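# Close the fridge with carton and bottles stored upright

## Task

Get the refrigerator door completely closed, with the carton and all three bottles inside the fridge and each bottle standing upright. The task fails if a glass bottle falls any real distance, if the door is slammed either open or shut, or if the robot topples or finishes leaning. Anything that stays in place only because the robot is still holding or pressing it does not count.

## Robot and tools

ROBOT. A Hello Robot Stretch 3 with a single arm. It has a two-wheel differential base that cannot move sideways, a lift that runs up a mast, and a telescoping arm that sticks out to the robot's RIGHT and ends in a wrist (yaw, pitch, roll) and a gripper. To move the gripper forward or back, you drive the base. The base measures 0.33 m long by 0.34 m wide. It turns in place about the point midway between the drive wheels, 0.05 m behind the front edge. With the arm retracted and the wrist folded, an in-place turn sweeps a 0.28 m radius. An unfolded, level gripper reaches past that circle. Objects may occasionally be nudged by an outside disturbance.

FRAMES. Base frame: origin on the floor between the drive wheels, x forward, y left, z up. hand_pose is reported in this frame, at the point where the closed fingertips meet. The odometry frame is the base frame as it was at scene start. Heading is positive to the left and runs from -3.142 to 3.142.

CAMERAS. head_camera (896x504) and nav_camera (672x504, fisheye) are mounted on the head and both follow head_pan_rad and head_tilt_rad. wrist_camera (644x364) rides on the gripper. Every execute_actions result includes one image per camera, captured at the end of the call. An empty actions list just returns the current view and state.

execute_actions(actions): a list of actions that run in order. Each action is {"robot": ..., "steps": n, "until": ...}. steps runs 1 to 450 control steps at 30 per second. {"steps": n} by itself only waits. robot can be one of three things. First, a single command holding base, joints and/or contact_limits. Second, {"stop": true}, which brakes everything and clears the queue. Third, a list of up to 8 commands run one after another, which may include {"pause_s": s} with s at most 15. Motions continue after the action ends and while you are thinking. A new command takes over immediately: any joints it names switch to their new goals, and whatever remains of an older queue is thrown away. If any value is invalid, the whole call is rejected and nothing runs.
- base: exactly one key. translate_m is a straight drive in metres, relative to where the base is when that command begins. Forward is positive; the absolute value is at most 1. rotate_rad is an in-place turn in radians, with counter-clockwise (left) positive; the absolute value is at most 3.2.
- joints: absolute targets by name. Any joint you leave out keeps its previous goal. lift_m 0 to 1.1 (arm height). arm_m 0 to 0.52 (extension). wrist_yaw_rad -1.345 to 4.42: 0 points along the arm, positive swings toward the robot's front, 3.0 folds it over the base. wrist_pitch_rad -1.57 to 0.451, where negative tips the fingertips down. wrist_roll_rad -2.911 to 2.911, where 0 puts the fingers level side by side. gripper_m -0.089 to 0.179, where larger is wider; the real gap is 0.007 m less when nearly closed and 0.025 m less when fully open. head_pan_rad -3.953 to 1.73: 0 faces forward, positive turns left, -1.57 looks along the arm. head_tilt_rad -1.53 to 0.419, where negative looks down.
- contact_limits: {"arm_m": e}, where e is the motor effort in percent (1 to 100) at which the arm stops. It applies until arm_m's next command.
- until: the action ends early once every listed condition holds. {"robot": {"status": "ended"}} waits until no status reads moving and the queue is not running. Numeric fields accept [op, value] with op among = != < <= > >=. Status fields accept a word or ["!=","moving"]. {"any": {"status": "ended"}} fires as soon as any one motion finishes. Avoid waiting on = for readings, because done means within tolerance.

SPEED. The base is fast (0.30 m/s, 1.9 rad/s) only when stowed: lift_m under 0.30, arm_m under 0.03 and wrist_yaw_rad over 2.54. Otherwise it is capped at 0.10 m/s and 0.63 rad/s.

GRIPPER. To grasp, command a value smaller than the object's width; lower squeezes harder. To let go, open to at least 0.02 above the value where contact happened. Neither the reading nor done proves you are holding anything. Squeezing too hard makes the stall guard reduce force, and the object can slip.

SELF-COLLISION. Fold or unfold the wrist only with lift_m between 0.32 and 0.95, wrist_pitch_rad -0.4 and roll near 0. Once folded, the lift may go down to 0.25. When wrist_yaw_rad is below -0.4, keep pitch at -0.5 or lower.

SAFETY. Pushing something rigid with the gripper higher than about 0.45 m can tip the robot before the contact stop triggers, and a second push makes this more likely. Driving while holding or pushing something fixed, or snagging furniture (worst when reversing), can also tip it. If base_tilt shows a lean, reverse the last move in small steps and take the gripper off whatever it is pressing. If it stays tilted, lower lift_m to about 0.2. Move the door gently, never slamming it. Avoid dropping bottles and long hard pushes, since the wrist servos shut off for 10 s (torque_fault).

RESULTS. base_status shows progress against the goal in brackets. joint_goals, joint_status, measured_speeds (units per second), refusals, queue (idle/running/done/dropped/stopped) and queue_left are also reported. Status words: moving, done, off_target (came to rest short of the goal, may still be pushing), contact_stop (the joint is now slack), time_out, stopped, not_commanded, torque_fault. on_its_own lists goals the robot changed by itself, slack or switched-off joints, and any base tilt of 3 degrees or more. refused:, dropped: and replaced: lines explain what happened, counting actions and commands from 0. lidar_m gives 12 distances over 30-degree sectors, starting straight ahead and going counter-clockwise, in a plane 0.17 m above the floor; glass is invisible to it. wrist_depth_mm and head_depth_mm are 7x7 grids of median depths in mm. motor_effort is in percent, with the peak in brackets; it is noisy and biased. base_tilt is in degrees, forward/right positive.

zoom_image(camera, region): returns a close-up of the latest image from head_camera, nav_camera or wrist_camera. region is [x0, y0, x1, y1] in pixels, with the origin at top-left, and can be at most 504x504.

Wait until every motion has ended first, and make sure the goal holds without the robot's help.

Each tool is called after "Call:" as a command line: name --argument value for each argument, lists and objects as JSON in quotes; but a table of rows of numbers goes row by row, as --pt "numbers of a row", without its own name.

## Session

Call:
execute_actions --actions '[{"robot":{"joints":{"head_tilt_rad":-0.3}},"steps":30}]'

Scene clock: 1.00 s.
robot.base_odometry: x=+0.000 y=+0.000 heading=+0.000 (m, m, rad; robot's odometry frame)
robot.turned_by_wheels: +0.000 (rad since the last result)
robot.turned_by_imu: +0.000 (rad since the last result)
robot.base_tilt: forward=+1.2 right=+1.0 (deg)
robot.lidar_m: 3.29 2.01 2.57 2.18 1.70 1.68 1.45 1.19 1.17 1.28 1.89 3.08
robot.head_depth_mm: 2929 3014 3123 3260 3052 2142 1665 / 3113 3225 3389 3537 3066 2147 1667 / 3347 3485 3640 3776 3081 2143 1664 / 3596 3725 3845 - 3062 2149 1654 / 3293 3458 3640 3814 3079 2157 1655 / 3005 3145 3259 3407 3056 2151 1666 / 2747 2835 2973 3049 2779 2177 1652
robot.base_status: not_commanded
robot.joint_positions: lift_m=+0.506 arm_m=+0.003 wrist_yaw_rad=+2.860 wrist_pitch_rad=-0.447 wrist_roll_rad=-0.015 gripper_m=+0.037 head_pan_rad=+0.018 head_tilt_rad=-0.296
robot.joint_goals: lift_m=+0.506 arm_m=+0.003 wrist_yaw_rad=+2.860 wrist_pitch_rad=-0.447 wrist_roll_rad=-0.015 gripper_m=+0.037 head_pan_rad=+0.018 head_tilt_rad=-0.300
robot.joint_status: lift_m=not_commanded arm_m=not_commanded wrist_yaw_rad=not_commanded wrist_pitch_rad=not_commanded wrist_roll_rad=not_commanded gripper_m=not_commanded head_pan_rad=not_commanded head_tilt_rad=done
robot.measured_speeds: translate_m=+0.000 rotate_rad=+0.000 lift_m=+0.000 arm_m=+0.000 wrist_yaw_rad=+0.000 wrist_pitch_rad=+0.000 wrist_roll_rad=+0.000 head_pan_rad=+0.000 head_tilt_rad=+0.000
robot: refusals=0 queue=done queue_left=0
robot.motor_effort: left_wheel=-1(0) right_wheel=+0(1) lift_m=+39(40) arm_m=+0(1) wrist_yaw_rad=+0(0) wrist_pitch_rad=+6(6) wrist_roll_rad=+0(0) gripper_m=+0(0) head_pan_rad=+0(0) head_tilt_rad=-3(33) (%)
robot.hand_pose: x=+0.0400 y=+0.0641 z=+0.5119 quat_wxyz=(+0.252, +0.699, +0.061, +0.666) (m; robot's base frame)
robot.wrist_depth_mm: - - - - - - - / - - - - - - - / - - - - - - - / - - - - - - - / 930 - 908 903 917 864 887 / 764 - - 743 714 737 738 / 665 657 660 646 650 653 641
pictures: head_camera (sideways: a quarter turn clockwise sets it upright), nav_camera (sideways: a quarter turn counterclockwise sets it upright), wrist_camera
camera_calibration (this result's frames):
head_camera: T_world_to_cam=[[-0.245383, -0.0240976, -0.969127, 1.27697], [-0.0850536, 0.996371, -0.00323946, 0.00746929], [0.965688, 0.0816328, -0.246542, 0.271865], [0, 0, 0, 1]] pos_world=[0.0514458, 0.00113668, 1.3046]
nav_camera: T_world_to_cam=[[0.340844, 0.0123647, 0.940039, -1.18606], [0.0287917, -0.999582, 0.00270849, 0.0497134], [0.939679, 0.0261421, -0.341057, 0.39543], [0, 0, 0, 1]] pos_world=[0.031254, 0.0540206, 1.24967]
wrist_camera: T_world_to_cam=[[0.958445, -0.285262, -0.00286545, -0.019911], [-0.170424, -0.564491, -0.807654, 0.486242], [0.228776, 0.774581, -0.589649, 0.409467], [0, 0, 0, 1]] pos_world=[0.00827497, -0.0483656, 0.6341]
Images, in order (width x height): head_camera 896x504, nav_camera 672x504, wrist_camera 644x364.

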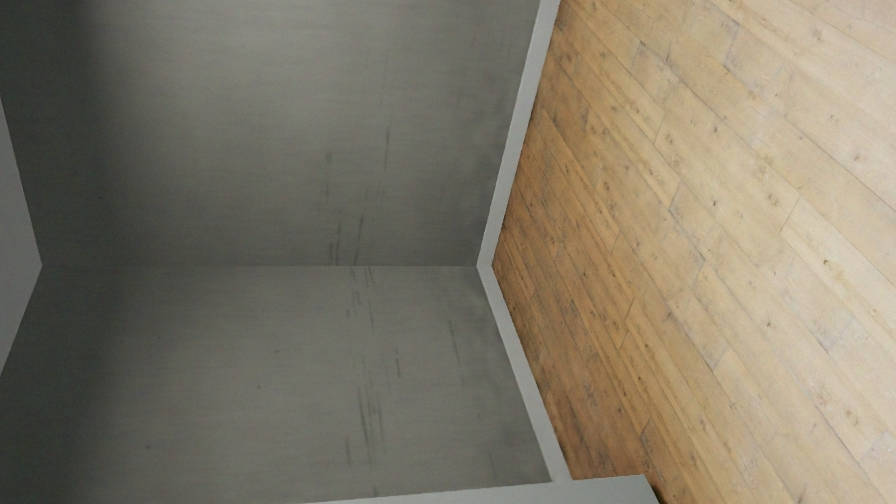

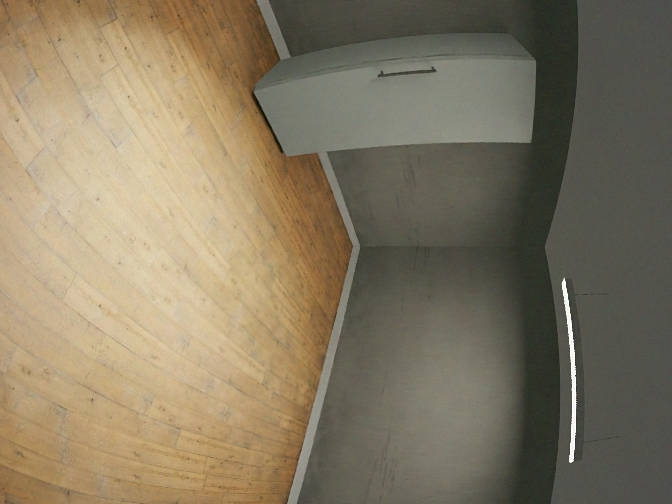

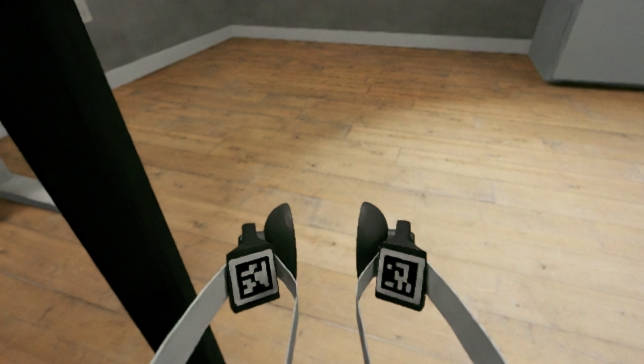

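Call:
execute_actions --actions '[{"robot":[{"joints":{"wrist_pitch_rad":-0.4,"wrist_yaw_rad":3.0}},{"base":{"rotate_rad":0.97},"joints":{"lift_m":0.27}},{"base":{"translate_m":1.0}},{"base":{"translate_m":0.75},"joints":{"head_pan_rad":-1.4,"head_tilt_rad":-0.7}}],"steps":450,"until":{"robot":{"status":"ended"}}}]'

Scene clock: 14.27 s.
robot.base_odometry: x=+0.989 y=+1.443 heading=+0.970 (m, m, rad; robot's odometry frame)
robot.turned_by_wheels: +0.970 (rad since the last result)
robot.turned_by_imu: +1.002 (rad since the last result)
robot.base_tilt: forward=+1.2 right=+1.0 (deg)
robot.lidar_m: 0.82 0.86 1.22 1.62 1.70 1.74 2.92 3.09 3.23 0.69 0.70 0.85
robot.head_depth_mm: 2709 2968 2810 2120 1712 1430 1223 / 2731 3028 2837 2122 1713 1436 1230 / 727 882 1069 2002 1675 1441 1234 / 579 647 731 836 997 1216 1230 / 610 677 764 872 1003 1201 1226 / 597 663 755 872 1028 1257 1237 / 612 686 781 905 1078 1326 1239
robot.base_status: done (translate_m +0.7500 of +0.7500)
robot.joint_positions: lift_m=+0.271 arm_m=+0.003 wrist_yaw_rad=+2.998 wrist_pitch_rad=-0.419 wrist_roll_rad=-0.015 gripper_m=+0.037 head_pan_rad=-1.393 head_tilt_rad=-0.691
robot.joint_goals: lift_m=+0.270 arm_m=+0.003 wrist_yaw_rad=+3.000 wrist_pitch_rad=-0.400 wrist_roll_rad=-0.015 gripper_m=+0.037 head_pan_rad=-1.400 head_tilt_rad=-0.700
robot.joint_status: lift_m=done arm_m=not_commanded wrist_yaw_rad=done wrist_pitch_rad=done wrist_roll_rad=not_commanded gripper_m=not_commanded head_pan_rad=done head_tilt_rad=done
robot.measured_speeds: translate_m=+0.000 rotate_rad=+0.000 lift_m=+0.000 arm_m=+0.000 wrist_yaw_rad=+0.000 wrist_pitch_rad=+0.000 wrist_roll_rad=+0.000 head_pan_rad=+0.000 head_tilt_rad=+0.000
robot: refusals=0 queue=done queue_left=0
robot.motor_effort: left_wheel=-4(14) right_wheel=+2(7) lift_m=+22(40) arm_m=-1(0) wrist_yaw_rad=+2(5) wrist_pitch_rad=+7(8) wrist_roll_rad=+0(0) gripper_m=+0(0) head_pan_rad=-3(26) head_tilt_rad=-6(41) (%)
robot.hand_pose: x=+0.0109 y=+0.0742 z=+0.2830 quat_wxyz=(+0.196, +0.695, +0.099, +0.685) (m; robot's base frame)
robot.wrist_depth_mm: - - - - - - 859 / - - - - - - 858 / 999 - 950 933 929 884 811 / 735 740 723 711 697 691 695 / 590 587 - 577 587 561 561 / 497 512 - - 473 478 478 / 441 - - - 411 411 402
pictures: head_camera (sideways: a quarter turn clockwise sets it upright), nav_camera (sideways: a quarter turn counterclockwise sets it upright), wrist_camera
camera_calibration (this result's frames):
head_camera: T_world_to_cam=[[-0.125533, 0.587255, -0.799608, 1.05509], [0.970802, 0.238782, 0.0229592, -0.0330741], [0.204415, -0.773379, -0.600083, 0.73656], [0, 0, 0, 1]] pos_world=[0.0139926, -0.0420675, 1.28641]
nav_camera: T_world_to_cam=[[0.125873, -0.665098, 0.736071, -0.918772], [-0.982201, -0.187827, -0.00175313, 0.0616892], [0.13942, -0.722749, -0.676902, 0.837279], [0, 0, 0, 1]] pos_world=[0.0595067, 0.00565584, 1.24314]
wrist_camera: T_world_to_cam=[[0.988479, -0.151327, -0.00309798, -0.0000587902], [-0.0882138, -0.559346, -0.824227, 0.305508], [0.122995, 0.815004, -0.566251, 0.264868], [0, 0, 0, 1]] pos_world=[-0.00556919, -0.0449924, 0.40179]
Images, in order (width x height): head_camera 896x504, nav_camera 672x504, wrist_camera 644x364.

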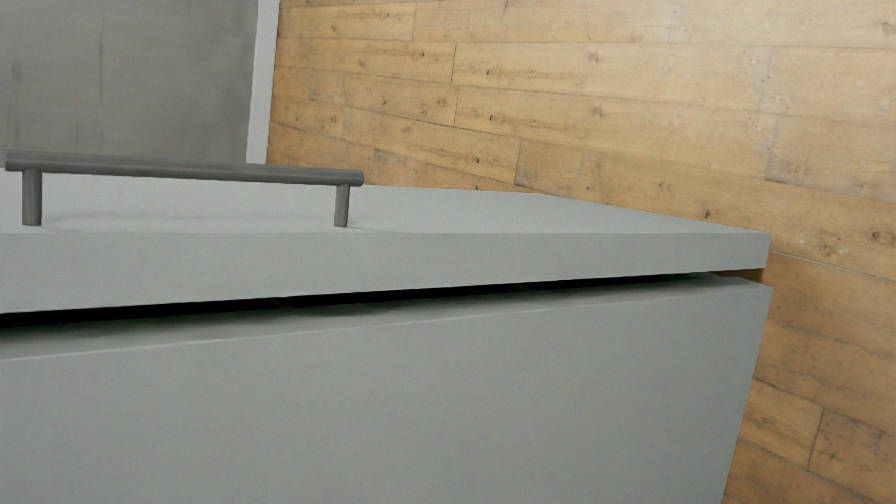

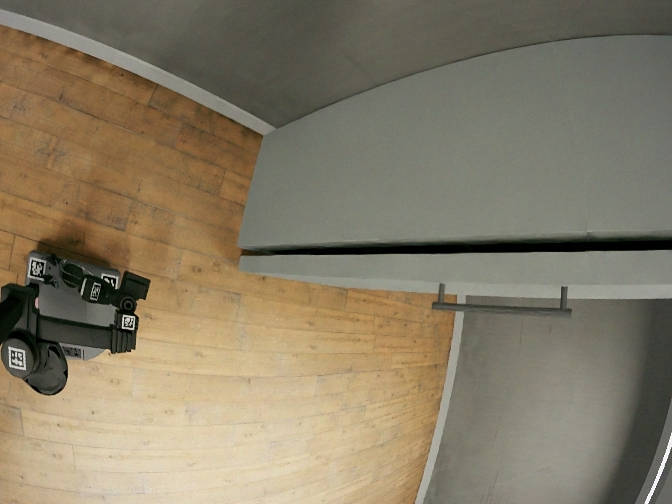

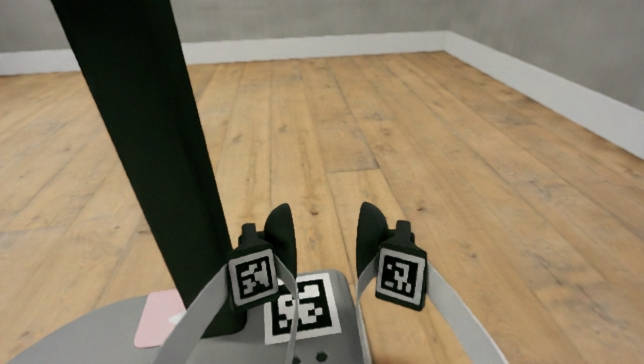

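Call:
execute_actions --actions '[{"robot":[{"base":{"translate_m":0.215},"joints":{"lift_m":0.35,"head_pan_rad":-1.57,"head_tilt_rad":-0.9}},{"joints":{"wrist_yaw_rad":0,"gripper_m":0.115}},{"joints":{"wrist_pitch_rad":0,"lift_m":0.3,"arm_m":0.22}}],"steps":450,"until":{"robot":{"status":"ended"}}}]'

Scene clock: 23.00 s.
robot.base_odometry: x=+1.111 y=+1.621 heading=+0.970 (m, m, rad; robot's odometry frame)
robot.turned_by_wheels: +0.000 (rad since the last result)
robot.turned_by_imu: +0.004 (rad since the last result)
robot.base_tilt: forward=+1.2 right=+1.0 (deg)
robot.lidar_m: 0.61 0.64 0.90 1.61 1.70 1.90 3.13 3.31 3.23 0.67 0.71 0.63
robot.head_depth_mm: 2841 2502 2040 1702 1464 1284 1137 / 2732 2291 2049 1692 1471 1310 1146 / 611 690 813 1025 1270 1237 1148 / 601 696 820 996 1280 1291 1146 / 596 684 805 978 1248 1299 1157 / 600 689 819 990 1266 1301 1151 / 602 699 825 1002 1292 1305 1159
robot.base_status: done (translate_m +0.2150 of +0.2150)
robot.joint_positions: lift_m=+0.301 arm_m=+0.220 wrist_yaw_rad=+0.002 wrist_pitch_rad=-0.022 wrist_roll_rad=-0.015 gripper_m=+0.115 head_pan_rad=-1.563 head_tilt_rad=-0.889
robot.joint_goals: lift_m=+0.300 arm_m=+0.220 wrist_yaw_rad=+0.000 wrist_pitch_rad=+0.000 wrist_roll_rad=-0.015 gripper_m=+0.115 head_pan_rad=-1.570 head_tilt_rad=-0.900
robot.joint_status: lift_m=done arm_m=done wrist_yaw_rad=done wrist_pitch_rad=done wrist_roll_rad=not_commanded gripper_m=done head_pan_rad=done head_tilt_rad=done
robot.measured_speeds: translate_m=+0.000 rotate_rad=+0.000 lift_m=+0.000 arm_m=+0.000 wrist_yaw_rad=+0.000 wrist_pitch_rad=+0.000 wrist_roll_rad=+0.000 head_pan_rad=+0.000 head_tilt_rad=+0.000
robot: refusals=0 queue=done queue_left=0
robot.motor_effort: left_wheel=-4(13) right_wheel=+2(8) lift_m=+21(57) arm_m=+4(3) wrist_yaw_rad=-1(1) wrist_pitch_rad=+8(9) wrist_roll_rad=+0(0) gripper_m=+0(80) head_pan_rad=-3(14) head_tilt_rad=-8(29) (%)
robot.hand_pose: x=-0.0209 y=-0.6204 z=+0.4095 quat_wxyz=(+0.713, +0.009, -0.701, -0.007) (m; robot's base frame)
robot.wrist_depth_mm: 198 198 199 198 198 - - / 206 204 203 203 205 - - / 213 212 209 211 212 - - / 220 218 217 218 221 - - / 228 227 225 226 227 - - / 238 235 236 236 235 - 889 / 246 243 243 243 632 692 689
pictures: head_camera (sideways: a quarter turn clockwise sets it upright), nav_camera (sideways: a quarter turn counterclockwise sets it upright), wrist_camera
camera_calibration (this result's frames):
head_camera: T_world_to_cam=[[-0.0251978, 0.745078, -0.666501, 0.880994], [0.997275, 0.0649786, 0.0349362, -0.0488209], [0.0693385, -0.663804, -0.744685, 0.925466], [0, 0, 0, 1]] pos_world=[0.00671647, -0.038909, 1.27807]
nav_camera: T_world_to_cam=[[0.0122318, -0.807916, 0.589171, -0.72666], [-0.99983, -0.0179955, -0.0039193, 0.0646162], [0.0137689, -0.589023, -0.807999, 1.00853], [0, 0, 0, 1]] pos_world=[0.0596072, 0.00812856, 1.24327]
wrist_camera: T_world_to_cam=[[-0.999975, 0.00396278, -0.00590729, -0.0174495], [0.00659063, 0.203676, -0.979016, 0.557193], [-0.00267645, -0.97903, -0.203697, -0.357578], [0, 0, 0, 1]] pos_world=[-0.0220784, -0.463498, 0.47256]
Images, in order (width x height): head_camera 896x504, nav_camera 672x504, wrist_camera 644x364.

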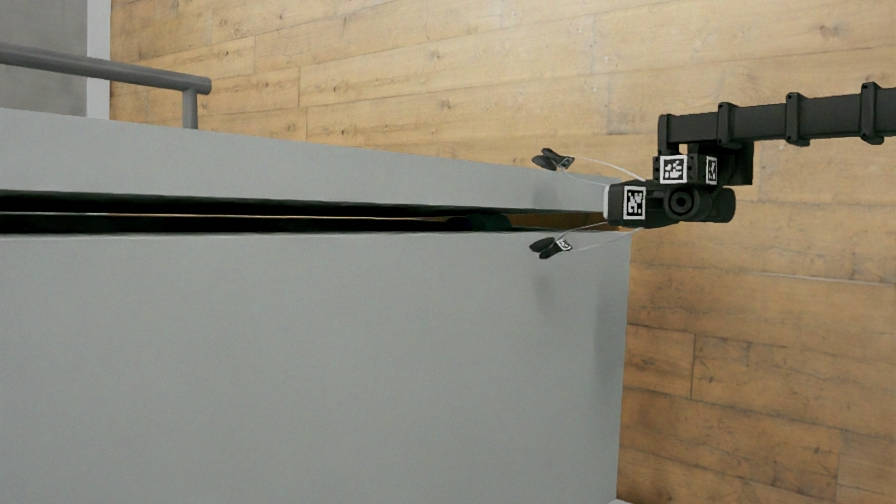

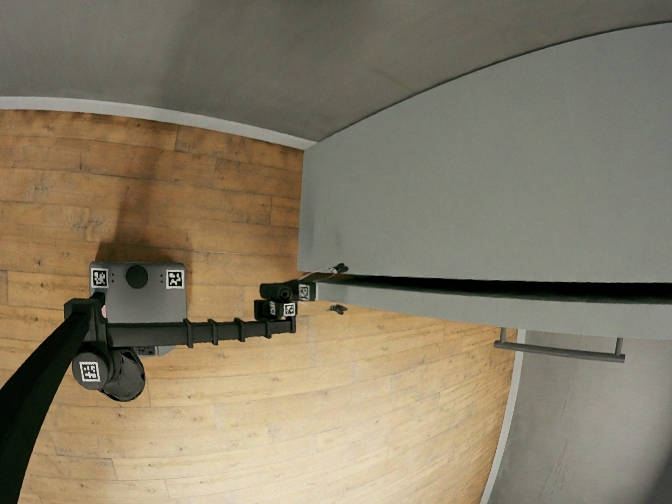

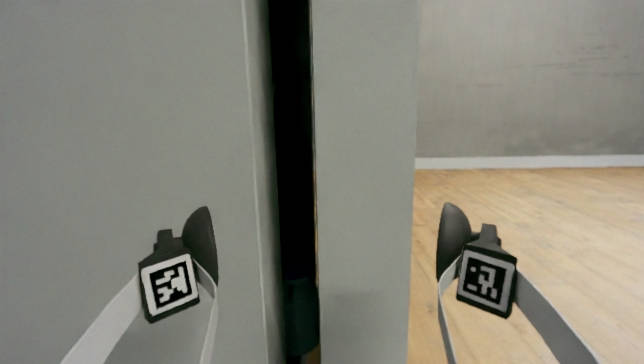

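Call:
execute_actions --actions '[{"robot":[{"base":{"translate_m":-0.042}},{"joints":{"arm_m":0.32}},{"base":{"translate_m":-0.15}},{"joints":{"arm_m":0.2}},{"base":{"translate_m":0.13},"joints":{"gripper_m":0}}],"steps":450,"until":{"robot":{"status":"ended"}}}]'

Scene clock: 36.63 s.
robot.base_odometry: x=+1.076 y=+1.570 heading=+0.970 (m, m, rad; robot's odometry frame)
robot.turned_by_wheels: +0.000 (rad since the last result)
robot.turned_by_imu: +0.003 (rad since the last result)
robot.base_tilt: forward=+1.2 right=+1.0 (deg)
robot.lidar_m: 0.67 0.70 0.99 1.61 1.69 1.85 3.06 3.25 3.24 0.67 0.70 0.69
robot.head_depth_mm: 2870 2516 2039 1703 1458 1279 1132 / 2785 2464 2041 1706 1460 1305 1144 / 2799 2282 1947 1676 1477 - 1148 / 612 710 885 1033 1275 1286 1143 / 604 697 802 976 1245 1295 1150 / 596 688 812 992 1262 1300 1155 / 600 691 822 999 1278 1299 1151
robot.base_status: done (translate_m +0.1300 of +0.1300)
robot.joint_positions: lift_m=+0.301 arm_m=+0.200 wrist_yaw_rad=+0.002 wrist_pitch_rad=-0.022 wrist_roll_rad=-0.015 gripper_m=+0.000 head_pan_rad=-1.563 head_tilt_rad=-0.889
robot.joint_goals: lift_m=+0.300 arm_m=+0.200 wrist_yaw_rad=+0.000 wrist_pitch_rad=+0.000 wrist_roll_rad=-0.015 gripper_m=+0.000 head_pan_rad=-1.570 head_tilt_rad=-0.900
robot.joint_status: lift_m=done arm_m=done wrist_yaw_rad=done wrist_pitch_rad=done wrist_roll_rad=not_commanded gripper_m=done head_pan_rad=done head_tilt_rad=done
robot.measured_speeds: translate_m=+0.000 rotate_rad=+0.000 lift_m=+0.000 arm_m=+0.000 wrist_yaw_rad=+0.000 wrist_pitch_rad=+0.000 wrist_roll_rad=+0.000 head_pan_rad=+0.000 head_tilt_rad=+0.000
robot: refusals=0 queue=done queue_left=0
robot.motor_effort: left_wheel=-4(9) right_wheel=+2(10) lift_m=+21(21) arm_m=-3(8) wrist_yaw_rad=-2(16) wrist_pitch_rad=+8(9) wrist_roll_rad=+0(0) gripper_m=-2(82) head_pan_rad=-2(2) head_tilt_rad=-7(8) (%)
robot.hand_pose: x=-0.0209 y=-0.6009 z=+0.4095 quat_wxyz=(+0.713, +0.009, -0.701, -0.007) (m; robot's base frame)
robot.wrist_depth_mm: 216 216 216 217 - - - / 224 222 221 224 - - - / 229 228 261 231 - - - / 237 238 261 240 - - - / 248 245 260 - - - - / 256 253 281 - 948 886 898 / 267 265 264 265 679 686 684
pictures: head_camera (sideways: a quarter turn clockwise sets it upright), nav_camera (sideways: a quarter turn counterclockwise sets it upright), wrist_camera
camera_calibration (this result's frames):
head_camera: T_world_to_cam=[[-0.0251989, 0.745252, -0.666306, 0.880741], [0.997275, 0.0649692, 0.0349513, -0.0488404], [0.0693369, -0.66361, -0.744859, 0.925692], [0, 0, 0, 1]] pos_world=[0.00671641, -0.0389028, 1.27806]
nav_camera: T_world_to_cam=[[0.0122327, -0.808069, 0.58896, -0.726386], [-0.99983, -0.0179942, -0.00392209, 0.0646198], [0.0137672, -0.588812, -0.808152, 1.00873], [0, 0, 0, 1]] pos_world=[0.0596071, 0.00814383, 1.24327]
wrist_camera: T_world_to_cam=[[-0.999975, 0.00380232, -0.00590653, -0.0175826], [0.00655755, 0.203815, -0.978987, 0.55325], [-0.00251858, -0.979002, -0.203835, -0.338383], [0, 0, 0, 1]] pos_world=[-0.0220624, -0.443971, 0.472546]
Images, in order (width x height): head_camera 896x504, nav_camera 672x504, wrist_camera 644x364.

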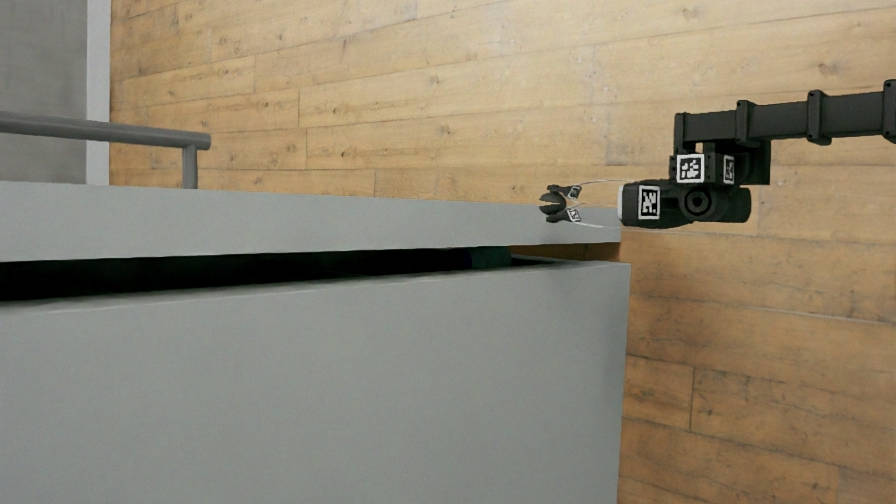

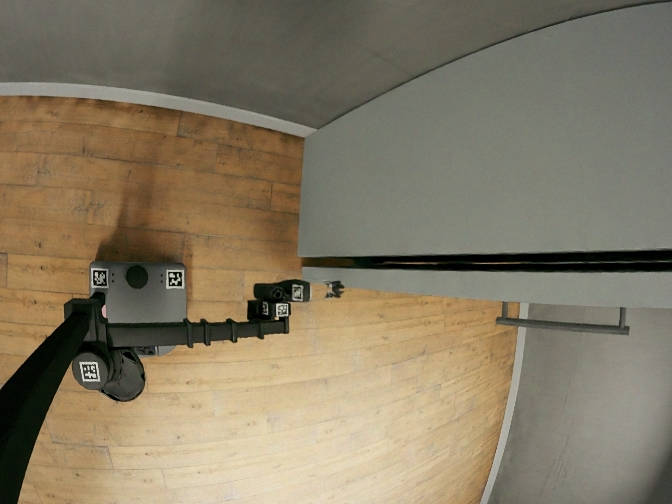

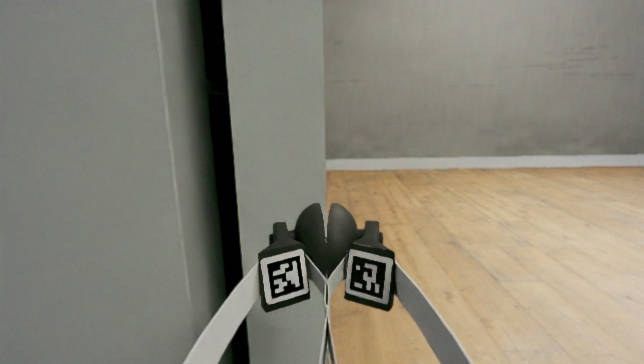

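Call:
execute_actions --actions '[{"robot":[{"base":{"translate_m":0.02},"joints":{"gripper_m":0.115}},{"joints":{"arm_m":0.33}},{"base":{"translate_m":-0.15}},{"joints":{"arm_m":0.39,"gripper_m":0.17}},{"base":{"translate_m":-0.15},"joints":{"head_pan_rad":-1.3}}],"steps":450,"until":{"robot":{"status":"ended"}}}]'

Scene clock: 47.43 s.
robot.base_odometry: x=+0.918 y=+1.339 heading=+0.970 (m, m, rad; robot's odometry frame)
robot.turned_by_wheels: +0.000 (rad since the last result)
robot.turned_by_imu: +0.002 (rad since the last result)
robot.base_tilt: forward=+1.2 right=+1.0 (deg)
robot.lidar_m: 0.95 1.00 1.40 1.63 1.66 2.41 2.79 2.95 3.23 0.76 0.77 0.98
robot.head_depth_mm: 692 767 879 1621 1500 1281 1118 / 828 910 1008 1128 1383 1279 1141 / 1035 1161 1322 1546 1470 1288 1147 / 1152 1304 1503 1598 1475 1295 1150 / 1009 1319 1189 1181 1391 1303 1152 / 688 779 917 1139 1429 1298 1151 / 681 798 959 1206 1467 1303 1155
robot.base_status: done (translate_m -0.1500 of -0.1500)
robot.joint_positions: lift_m=+0.301 arm_m=+0.390 wrist_yaw_rad=+0.003 wrist_pitch_rad=-0.022 wrist_roll_rad=-0.015 gripper_m=+0.170 head_pan_rad=-1.307 head_tilt_rad=-0.890
robot.joint_goals: lift_m=+0.300 arm_m=+0.390 wrist_yaw_rad=+0.000 wrist_pitch_rad=+0.000 wrist_roll_rad=-0.015 gripper_m=+0.170 head_pan_rad=-1.300 head_tilt_rad=-0.900
robot.joint_status: lift_m=done arm_m=done wrist_yaw_rad=done wrist_pitch_rad=done wrist_roll_rad=not_commanded gripper_m=done head_pan_rad=done head_tilt_rad=done
robot.measured_speeds: translate_m=+0.000 rotate_rad=+0.000 lift_m=+0.000 arm_m=+0.000 wrist_yaw_rad=+0.000 wrist_pitch_rad=+0.000 wrist_roll_rad=+0.000 head_pan_rad=+0.000 head_tilt_rad=+0.000
robot: refusals=0 queue=done queue_left=0
robot.motor_effort: left_wheel=-2(7) right_wheel=+2(8) lift_m=+21(21) arm_m=+4(16) wrist_yaw_rad=-3(12) wrist_pitch_rad=+8(10) wrist_roll_rad=+0(0) gripper_m=+0(84) head_pan_rad=+2(18) head_tilt_rad=-7(7) (%)
robot.hand_pose: x=-0.0207 y=-0.7904 z=+0.4096 quat_wxyz=(+0.713, +0.009, -0.701, -0.007) (m; robot's base frame)
robot.wrist_depth_mm: 529 419 157 126 - - - / 504 485 167 130 - - - / 562 554 177 134 - - - / 587 585 189 139 - - - / 480 593 202 143 - - - / 465 548 219 149 859 901 922 / 506 593 238 156 647 684 639
pictures: head_camera (sideways: a quarter turn clockwise sets it upright), nav_camera (sideways: a quarter turn counterclockwise sets it upright), wrist_camera
camera_calibration (this result's frames):
head_camera: T_world_to_cam=[[-0.213694, 0.715337, -0.665303, 0.880583], [0.94817, 0.315827, 0.0350288, -0.0486418], [0.235178, -0.623335, -0.745751, 0.925841], [0, 0, 0, 1]] pos_world=[0.0165583, -0.0374424, 1.27801]
nav_camera: T_world_to_cam=[[0.217063, -0.779288, 0.587872, -0.726218], [-0.962549, -0.271078, -0.00393643, 0.064411], [0.162427, -0.565002, -0.808944, 1.00885], [0, 0, 0, 1]] pos_world=[0.0557694, 0.0215294, 1.24328]
wrist_camera: T_world_to_cam=[[-0.999978, 0.00288968, -0.00592052, -0.0173442], [0.00638455, 0.203412, -0.979073, 0.591695], [-0.0016249, -0.979089, -0.203426, -0.524141], [0, 0, 0, 1]] pos_world=[-0.0219732, -0.633488, 0.472586]
Images, in order (width x height): head_camera 896x504, nav_camera 672x504, wrist_camera 644x364.

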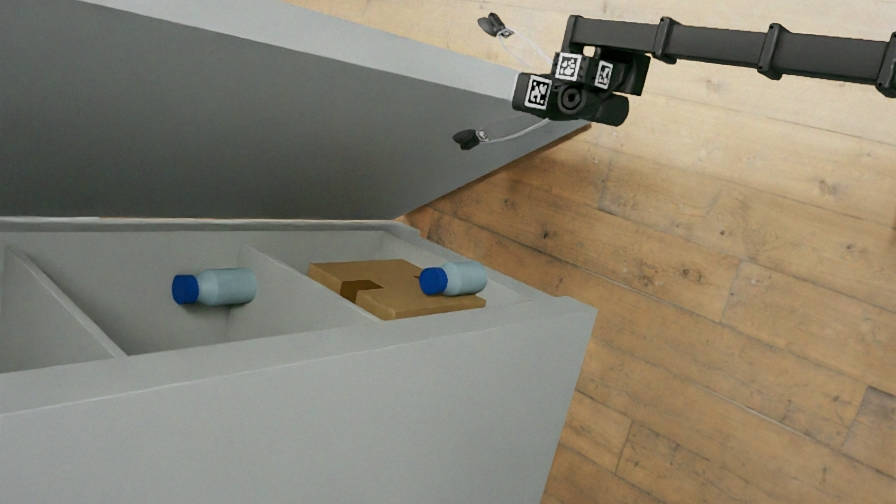

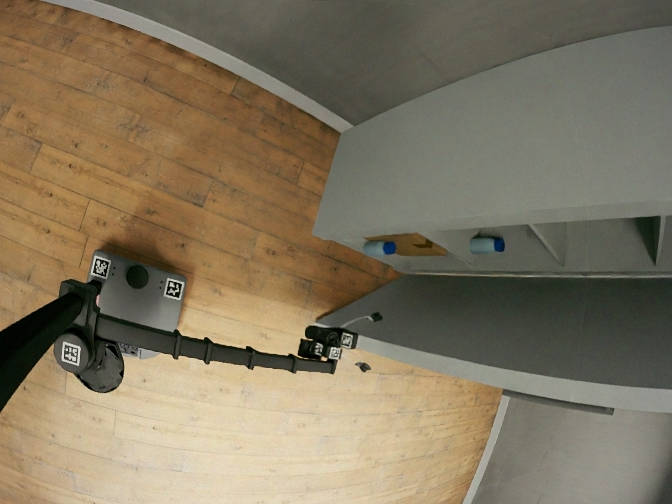

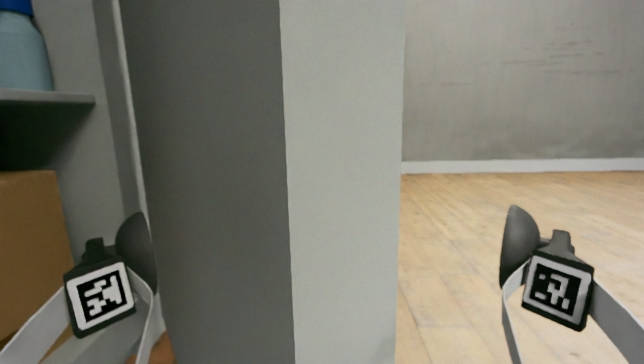

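Call:
execute_actions --actions '[{"robot":[{"joints":{"arm_m":0.3}},{"base":{"translate_m":0.12},"joints":{"gripper_m":0}},{"joints":{"arm_m":0.52}},{"base":{"translate_m":-0.3}},{"base":{"rotate_rad":-1.44},"joints":{"arm_m":0,"wrist_pitch_rad":-1.3}},{"base":{"translate_m":0.38}},{"base":{"rotate_rad":2.19},"joints":{"head_pan_rad":-1.57}},{"joints":{"wrist_pitch_rad":0,"gripper_m":0.105}}],"steps":450,"until":{"robot":{"status":"ended"}}},{"steps":450,"until":{"robot":{"status":"ended"}}},{"robot":{"joints":{"lift_m":0.08}},"steps":450,"until":{"robot":{"status":"ended"}}}]'

Scene clock: 77.30 s.
robot.base_odometry: x=+1.155 y=+1.018 heading=+1.720 (m, m, rad; robot's odometry frame)
robot.turned_by_wheels: +0.750 (rad since the last result)
robot.turned_by_imu: +0.772 (rad since the last result)
robot.base_tilt: forward=+1.1 right=+1.0 (deg)
robot.lidar_m: 1.24 2.01 2.00 1.87 2.67 2.70 3.13 0.85 0.85 0.58 0.58 1.07
robot.head_depth_mm: 844 977 1111 1266 1407 1284 1138 / 859 1014 1137 1389 1454 1285 1140 / 906 1124 1180 1243 1410 1290 1166 / 911 769 1225 1099 1294 1291 1154 / 874 670 730 855 1054 1274 1146 / 506 576 683 911 1395 1300 1155 / 516 643 850 1262 1486 1311 1155
robot.base_status: done (rotate_rad +2.1899 of +2.1900)
robot.joint_positions: lift_m=+0.081 arm_m=+0.003 wrist_yaw_rad=+0.002 wrist_pitch_rad=-0.022 wrist_roll_rad=-0.015 gripper_m=+0.105 head_pan_rad=-1.563 head_tilt_rad=-0.890
robot.joint_goals: lift_m=+0.080 arm_m=+0.000 wrist_yaw_rad=+0.000 wrist_pitch_rad=+0.000 wrist_roll_rad=-0.015 gripper_m=+0.105 head_pan_rad=-1.570 head_tilt_rad=-0.900
robot.joint_status: lift_m=done arm_m=done wrist_yaw_rad=done wrist_pitch_rad=done wrist_roll_rad=not_commanded gripper_m=done head_pan_rad=done head_tilt_rad=done
robot.measured_speeds: translate_m=+0.000 rotate_rad=+0.000 lift_m=+0.000 arm_m=+0.000 wrist_yaw_rad=+0.000 wrist_pitch_rad=+0.000 wrist_roll_rad=+0.000 head_pan_rad=+0.000 head_tilt_rad=+0.000
robot: refusals=0 queue=done queue_left=0
robot.motor_effort: left_wheel=-4(11) right_wheel=+3(12) lift_m=+21(20) arm_m=-3(4) wrist_yaw_rad=-2(18) wrist_pitch_rad=+8(8) wrist_roll_rad=+0(0) gripper_m=+0(83) head_pan_rad=-2(17) head_tilt_rad=-6(7) (%)
robot.hand_pose: x=-0.0208 y=-0.4036 z=+0.1896 quat_wxyz=(+0.713, +0.009, -0.701, -0.007) (m; robot's base frame)
robot.wrist_depth_mm: 500 304 499 559 654 565 488 / 596 316 490 526 675 583 489 / 653 327 487 491 704 604 503 / 668 340 497 503 696 618 524 / 677 350 423 515 655 619 552 / 509 457 440 493 477 505 475 / 387 364 378 377 376 368 367
pictures: head_camera (sideways: a quarter turn clockwise sets it upright), nav_camera (sideways: a quarter turn counterclockwise sets it upright), wrist_camera
camera_calibration (this result's frames):
head_camera: T_world_to_cam=[[-0.0255285, 0.746137, -0.665303, 0.879435], [0.997247, 0.0653539, 0.0350288, -0.0489412], [0.0696165, -0.662577, -0.745751, 0.926851], [0, 0, 0, 1]] pos_world=[0.00673301, -0.0388704, 1.27801]
nav_camera: T_world_to_cam=[[0.0125887, -0.808856, 0.587872, -0.724971], [-0.999823, -0.0184218, -0.00393643, 0.0646384], [0.0140137, -0.587719, -0.808944, 1.00976], [0, 0, 0, 1]] pos_world=[0.059603, 0.00824586, 1.24328]
wrist_camera: T_world_to_cam=[[-0.999976, 0.00357918, -0.00592197, -0.0196619], [0.00652627, 0.203424, -0.979069, 0.297644], [-0.0022996, -0.979084, -0.203442, -0.190235], [0, 0, 0, 1]] pos_world=[-0.0220414, -0.246734, 0.252596]
Images, in order (width x height): head_camera 896x504, nav_camera 672x504, wrist_camera 644x364.

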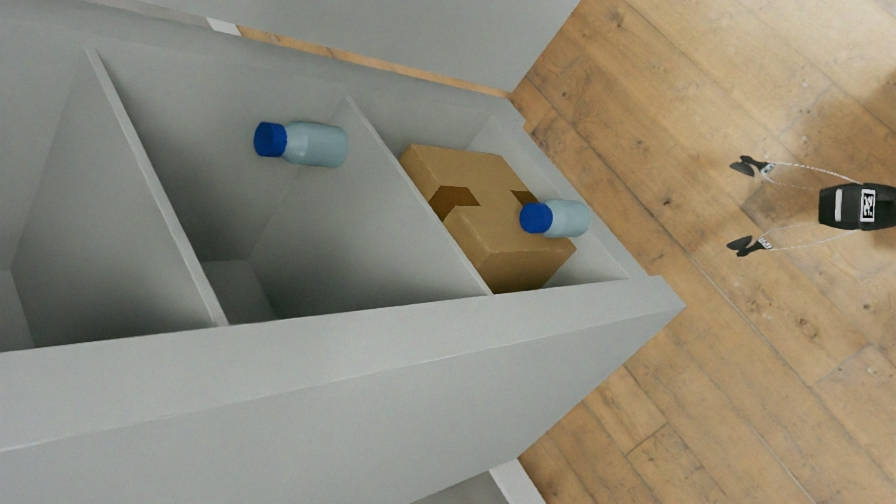

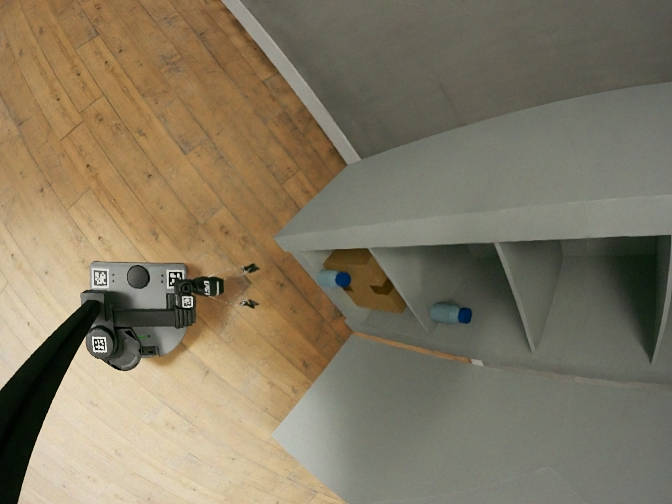

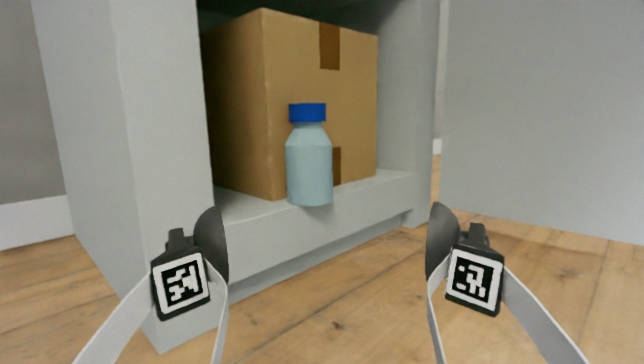

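Call:
execute_actions --actions '[{"robot":[{"base":{"translate_m":0.017},"joints":{"lift_m":0.055,"arm_m":0.2}},{"joints":{"arm_m":0.33}},{"joints":{"gripper_m":0.012}},{"joints":{"lift_m":0.08}},{"joints":{"arm_m":0.22}},{"joints":{"wrist_pitch_rad":0.05}}],"steps":450,"until":{"robot":{"wrist_pitch_rad_goal":[">",0.04]}}},{"steps":15}]'

Scene clock: 92.93 s.
robot.base_odometry: x=+1.152 y=+1.035 heading=+1.720 (m, m, rad; robot's odometry frame)
robot.turned_by_wheels: +0.000 (rad since the last result)
robot.turned_by_imu: +0.004 (rad since the last result)
robot.base_tilt: forward=+1.2 right=+1.0 (deg)
robot.lidar_m: 1.23 2.00 1.99 1.87 2.68 2.71 3.16 0.87 0.87 0.57 0.59 1.06
robot.head_depth_mm: 842 974 1120 1285 1426 1274 1140 / 870 1028 1131 1411 1456 1286 1145 / 902 1141 1188 1207 1412 1321 1129 / 912 765 1225 1074 1271 1297 1153 / 560 616 694 816 1060 1274 1153 / 493 571 709 955 1399 1290 1159 / 541 672 897 1326 1479 1300 1155
robot.base_status: done (translate_m +0.0170 of +0.0170)
robot.joint_positions: lift_m=+0.074 arm_m=+0.200 wrist_yaw_rad=+0.000 wrist_pitch_rad=-0.022 wrist_roll_rad=-0.015 gripper_m=+0.105 head_pan_rad=-1.563 head_tilt_rad=-0.890
robot.joint_goals: lift_m=+0.074 arm_m=+0.200 wrist_yaw_rad=+0.000 wrist_pitch_rad=+0.000 wrist_roll_rad=-0.015 gripper_m=+0.105 head_pan_rad=-1.570 head_tilt_rad=-0.900
robot.joint_status: lift_m=contact_stop arm_m=done wrist_yaw_rad=done wrist_pitch_rad=done wrist_roll_rad=not_commanded gripper_m=done head_pan_rad=done head_tilt_rad=done
robot.measured_speeds: translate_m=+0.000 rotate_rad=+0.000 lift_m=+0.000 arm_m=+0.000 wrist_yaw_rad=+0.000 wrist_pitch_rad=+0.000 wrist_roll_rad=+0.000 head_pan_rad=+0.000 head_tilt_rad=+0.000
robot: refusals=0 queue=dropped queue_left=0
robot.on_its_own: lift_m is slack since a contact_stop, until your next command for it (your +0.055 is given up)
robot.motor_effort: left_wheel=-4(8) right_wheel=+2(6) lift_m=+38(90) arm_m=+5(26) wrist_yaw_rad=+0(2) wrist_pitch_rad=+9(16) wrist_roll_rad=+0(0) gripper_m=+0(0) head_pan_rad=-2(2) head_tilt_rad=-6(6) (%)
robot.hand_pose: x=-0.0214 y=-0.6004 z=+0.1833 quat_wxyz=(+0.713, +0.008, -0.701, -0.008) (m; robot's base frame)
robot.wrist_depth_mm: 147 417 276 317 424 453 394 / 151 439 284 300 481 471 404 / 153 430 297 266 490 483 411 / 156 440 313 261 473 494 416 / 158 319 306 269 393 505 427 / 160 175 248 299 424 490 458 / 163 196 236 334 362 358 355
pictures: head_camera (sideways: a quarter turn clockwise sets it upright), nav_camera (sideways: a quarter turn counterclockwise sets it upright), wrist_camera
ARM HIT: the arm struck its own base hard.
dropped: robot: command 0 of its queue: lift_m: contact_stop
camera_calibration (this result's frames):
head_camera: T_world_to_cam=[[-0.0254241, 0.746172, -0.665268, 0.879389], [0.997256, 0.0652125, 0.0350315, -0.0489447], [0.0695233, -0.662552, -0.745782, 0.926892], [0, 0, 0, 1]] pos_world=[0.00672755, -0.0388694, 1.278]
nav_camera: T_world_to_cam=[[0.0124755, -0.808885, 0.587835, -0.724921], [-0.999825, -0.0182815, -0.00393693, 0.0646391], [0.013931, -0.587683, -0.808972, 1.00979], [0, 0, 0, 1]] pos_world=[0.0596041, 0.0082411, 1.24328]
wrist_camera: T_world_to_cam=[[-0.999966, 0.00581834, -0.00591589, -0.0182237], [0.00697726, 0.203726, -0.979003, 0.33166], [-0.00449095, -0.979011, -0.203759, -0.384096], [0, 0, 0, 1]] pos_world=[-0.0222621, -0.443496, 0.246325]
Images, in order (width x height): head_camera 896x504, nav_camera 672x504, wrist_camera 644x364.

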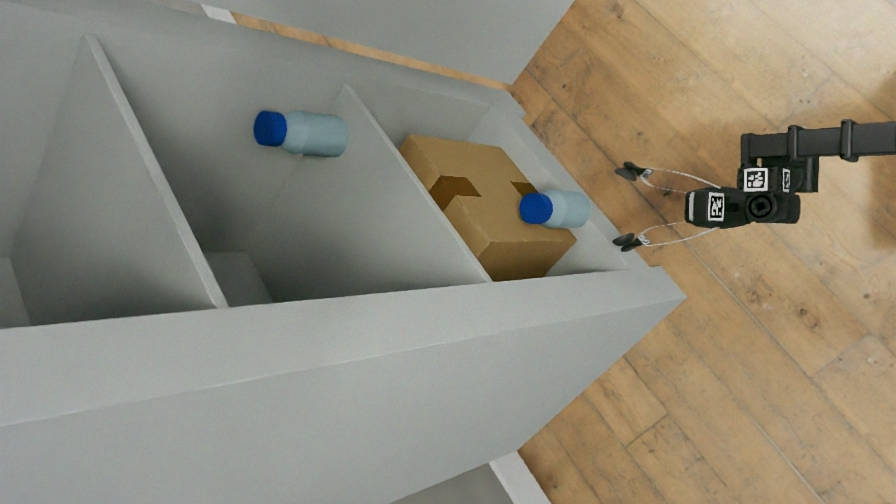

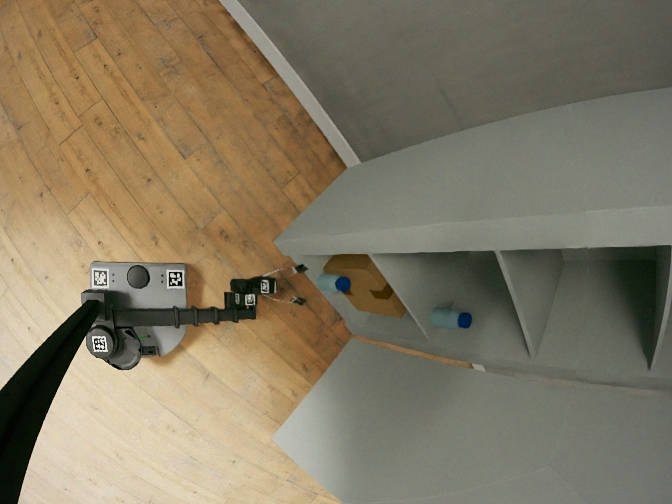

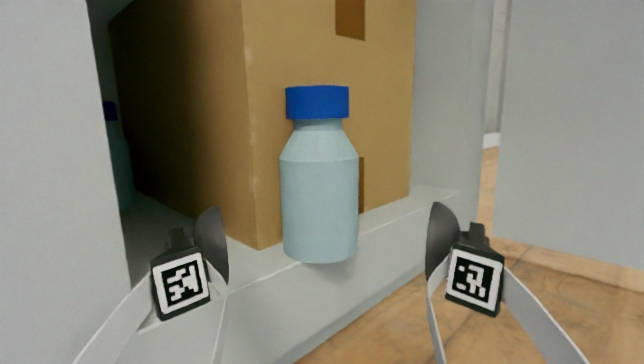

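Call:
execute_actions --actions '[{"robot":[{"joints":{"lift_m":0.055}},{"joints":{"arm_m":0.335}},{"joints":{"gripper_m":0.012}},{"joints":{"lift_m":0.08}},{"joints":{"arm_m":0.22}}],"steps":450,"until":{"robot":{"status":"ended"}}},{"robot":{"joints":{"wrist_pitch_rad":0.05}},"steps":15}]'

Scene clock: 100.53 s.
robot.base_odometry: x=+1.152 y=+1.035 heading=+1.720 (m, m, rad; robot's odometry frame)
robot.turned_by_wheels: +0.000 (rad since the last result)
robot.turned_by_imu: +0.002 (rad since the last result)
robot.base_tilt: forward=+1.2 right=+1.1 (deg)
robot.lidar_m: 1.23 2.00 1.99 1.87 2.69 2.71 3.16 0.87 0.87 0.57 0.59 1.05
robot.head_depth_mm: 841 971 1119 1283 1434 1288 1140 / 870 1037 1128 1374 1462 1284 1137 / 902 1139 1192 1197 1370 1332 1130 / 909 768 1223 1074 1274 1284 1153 / 561 615 696 819 1057 1274 1157 / 494 572 711 960 1393 1300 1155 / 541 675 889 1329 1485 1306 1156
robot.base_status: done (translate_m +0.0170 of +0.0170)
robot.joint_positions: lift_m=+0.079 arm_m=+0.220 wrist_yaw_rad=+0.002 wrist_pitch_rad=-0.019 wrist_roll_rad=-0.014 gripper_m=+0.019 head_pan_rad=-1.563 head_tilt_rad=-0.890
robot.joint_goals: lift_m=+0.080 arm_m=+0.220 wrist_yaw_rad=+0.000 wrist_pitch_rad=+0.050 wrist_roll_rad=-0.014 gripper_m=+0.018 head_pan_rad=-1.570 head_tilt_rad=-0.900
robot.joint_status: lift_m=done arm_m=done wrist_yaw_rad=done wrist_pitch_rad=moving wrist_roll_rad=not_commanded gripper_m=done head_pan_rad=done head_tilt_rad=done
robot.measured_speeds: translate_m=+0.000 rotate_rad=+0.000 lift_m=+0.000 arm_m=+0.000 wrist_yaw_rad=+0.000 wrist_pitch_rad=+0.000 wrist_roll_rad=+0.000 head_pan_rad=+0.000 head_tilt_rad=+0.000
robot: refusals=0 queue=running queue_left=0
robot.on_its_own: gripper_m is held at +0.018, not at your +0.012, by its stall guard, which is not easing now
robot.motor_effort: left_wheel=-2(4) right_wheel=+1(4) lift_m=+60(61) arm_m=-3(14) wrist_yaw_rad=-1(30) wrist_pitch_rad=+26(36) wrist_roll_rad=+0(1) gripper_m=-19(98) head_pan_rad=-2(2) head_tilt_rad=-6(7) (%)
robot.hand_pose: x=-0.0209 y=-0.6209 z=+0.1889 quat_wxyz=(+0.712, +0.008, -0.702, -0.006) (m; robot's base frame)
robot.wrist_depth_mm: 474 419 286 103 395 446 387 / 306 454 298 113 421 455 399 / 141 444 312 109 428 473 399 / 144 436 330 106 445 481 405 / 146 360 226 110 122 495 410 / 149 249 124 114 122 473 447 / 151 187 209 119 347 368 359
pictures: head_camera (sideways: a quarter turn clockwise sets it upright), nav_camera (sideways: a quarter turn counterclockwise sets it upright), wrist_camera
camera_calibration (this result's frames):
head_camera: T_world_to_cam=[[-0.0254241, 0.746172, -0.665268, 0.879389], [0.997256, 0.0652125, 0.0350315, -0.0489447], [0.0695233, -0.662552, -0.745782, 0.926892], [0, 0, 0, 1]] pos_world=[0.00672755, -0.0388694, 1.278]
nav_camera: T_world_to_cam=[[0.0124755, -0.808885, 0.587834, -0.724921], [-0.999825, -0.0182815, -0.00393693, 0.0646391], [0.013931, -0.587683, -0.808972, 1.00979], [0, 0, 0, 1]] pos_world=[0.0596041, 0.00824111, 1.24328]
wrist_camera: T_world_to_cam=[[-0.999969, 0.00376873, -0.00685807, -0.0186404], [0.00747626, 0.201255, -0.97951, 0.339956], [-0.00231129, -0.979532, -0.201277, -0.403801], [0, 0, 0, 1]] pos_world=[-0.0221147, -0.463884, 0.251587]
Images, in order (width x height): head_camera 896x504, nav_camera 672x504, wrist_camera 644x364.

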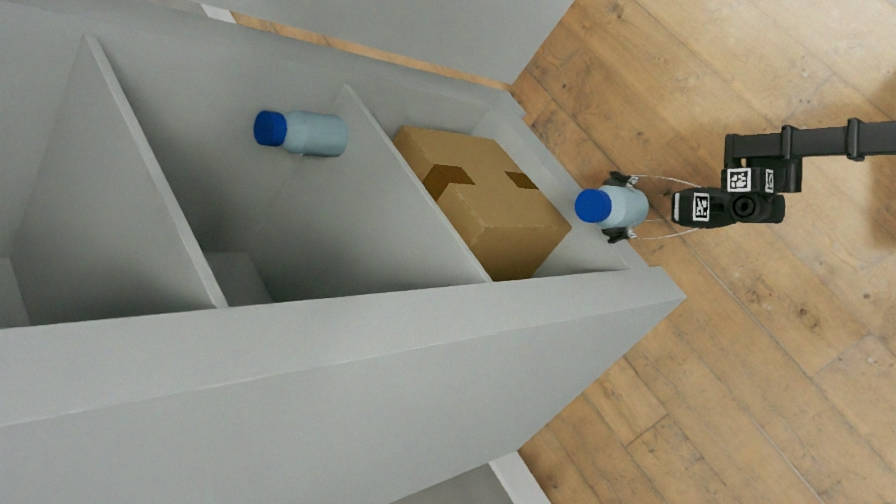

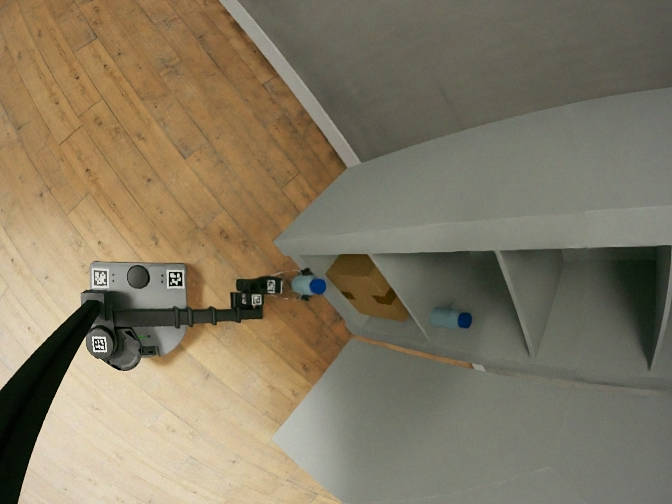

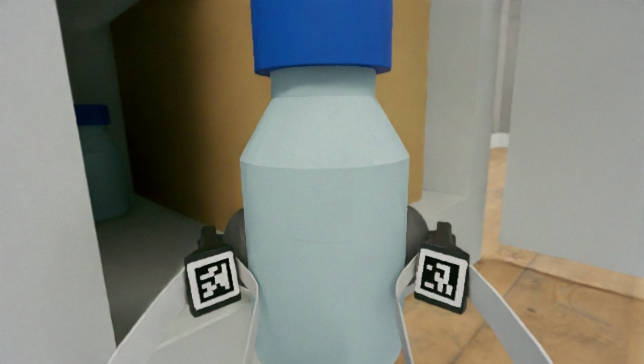

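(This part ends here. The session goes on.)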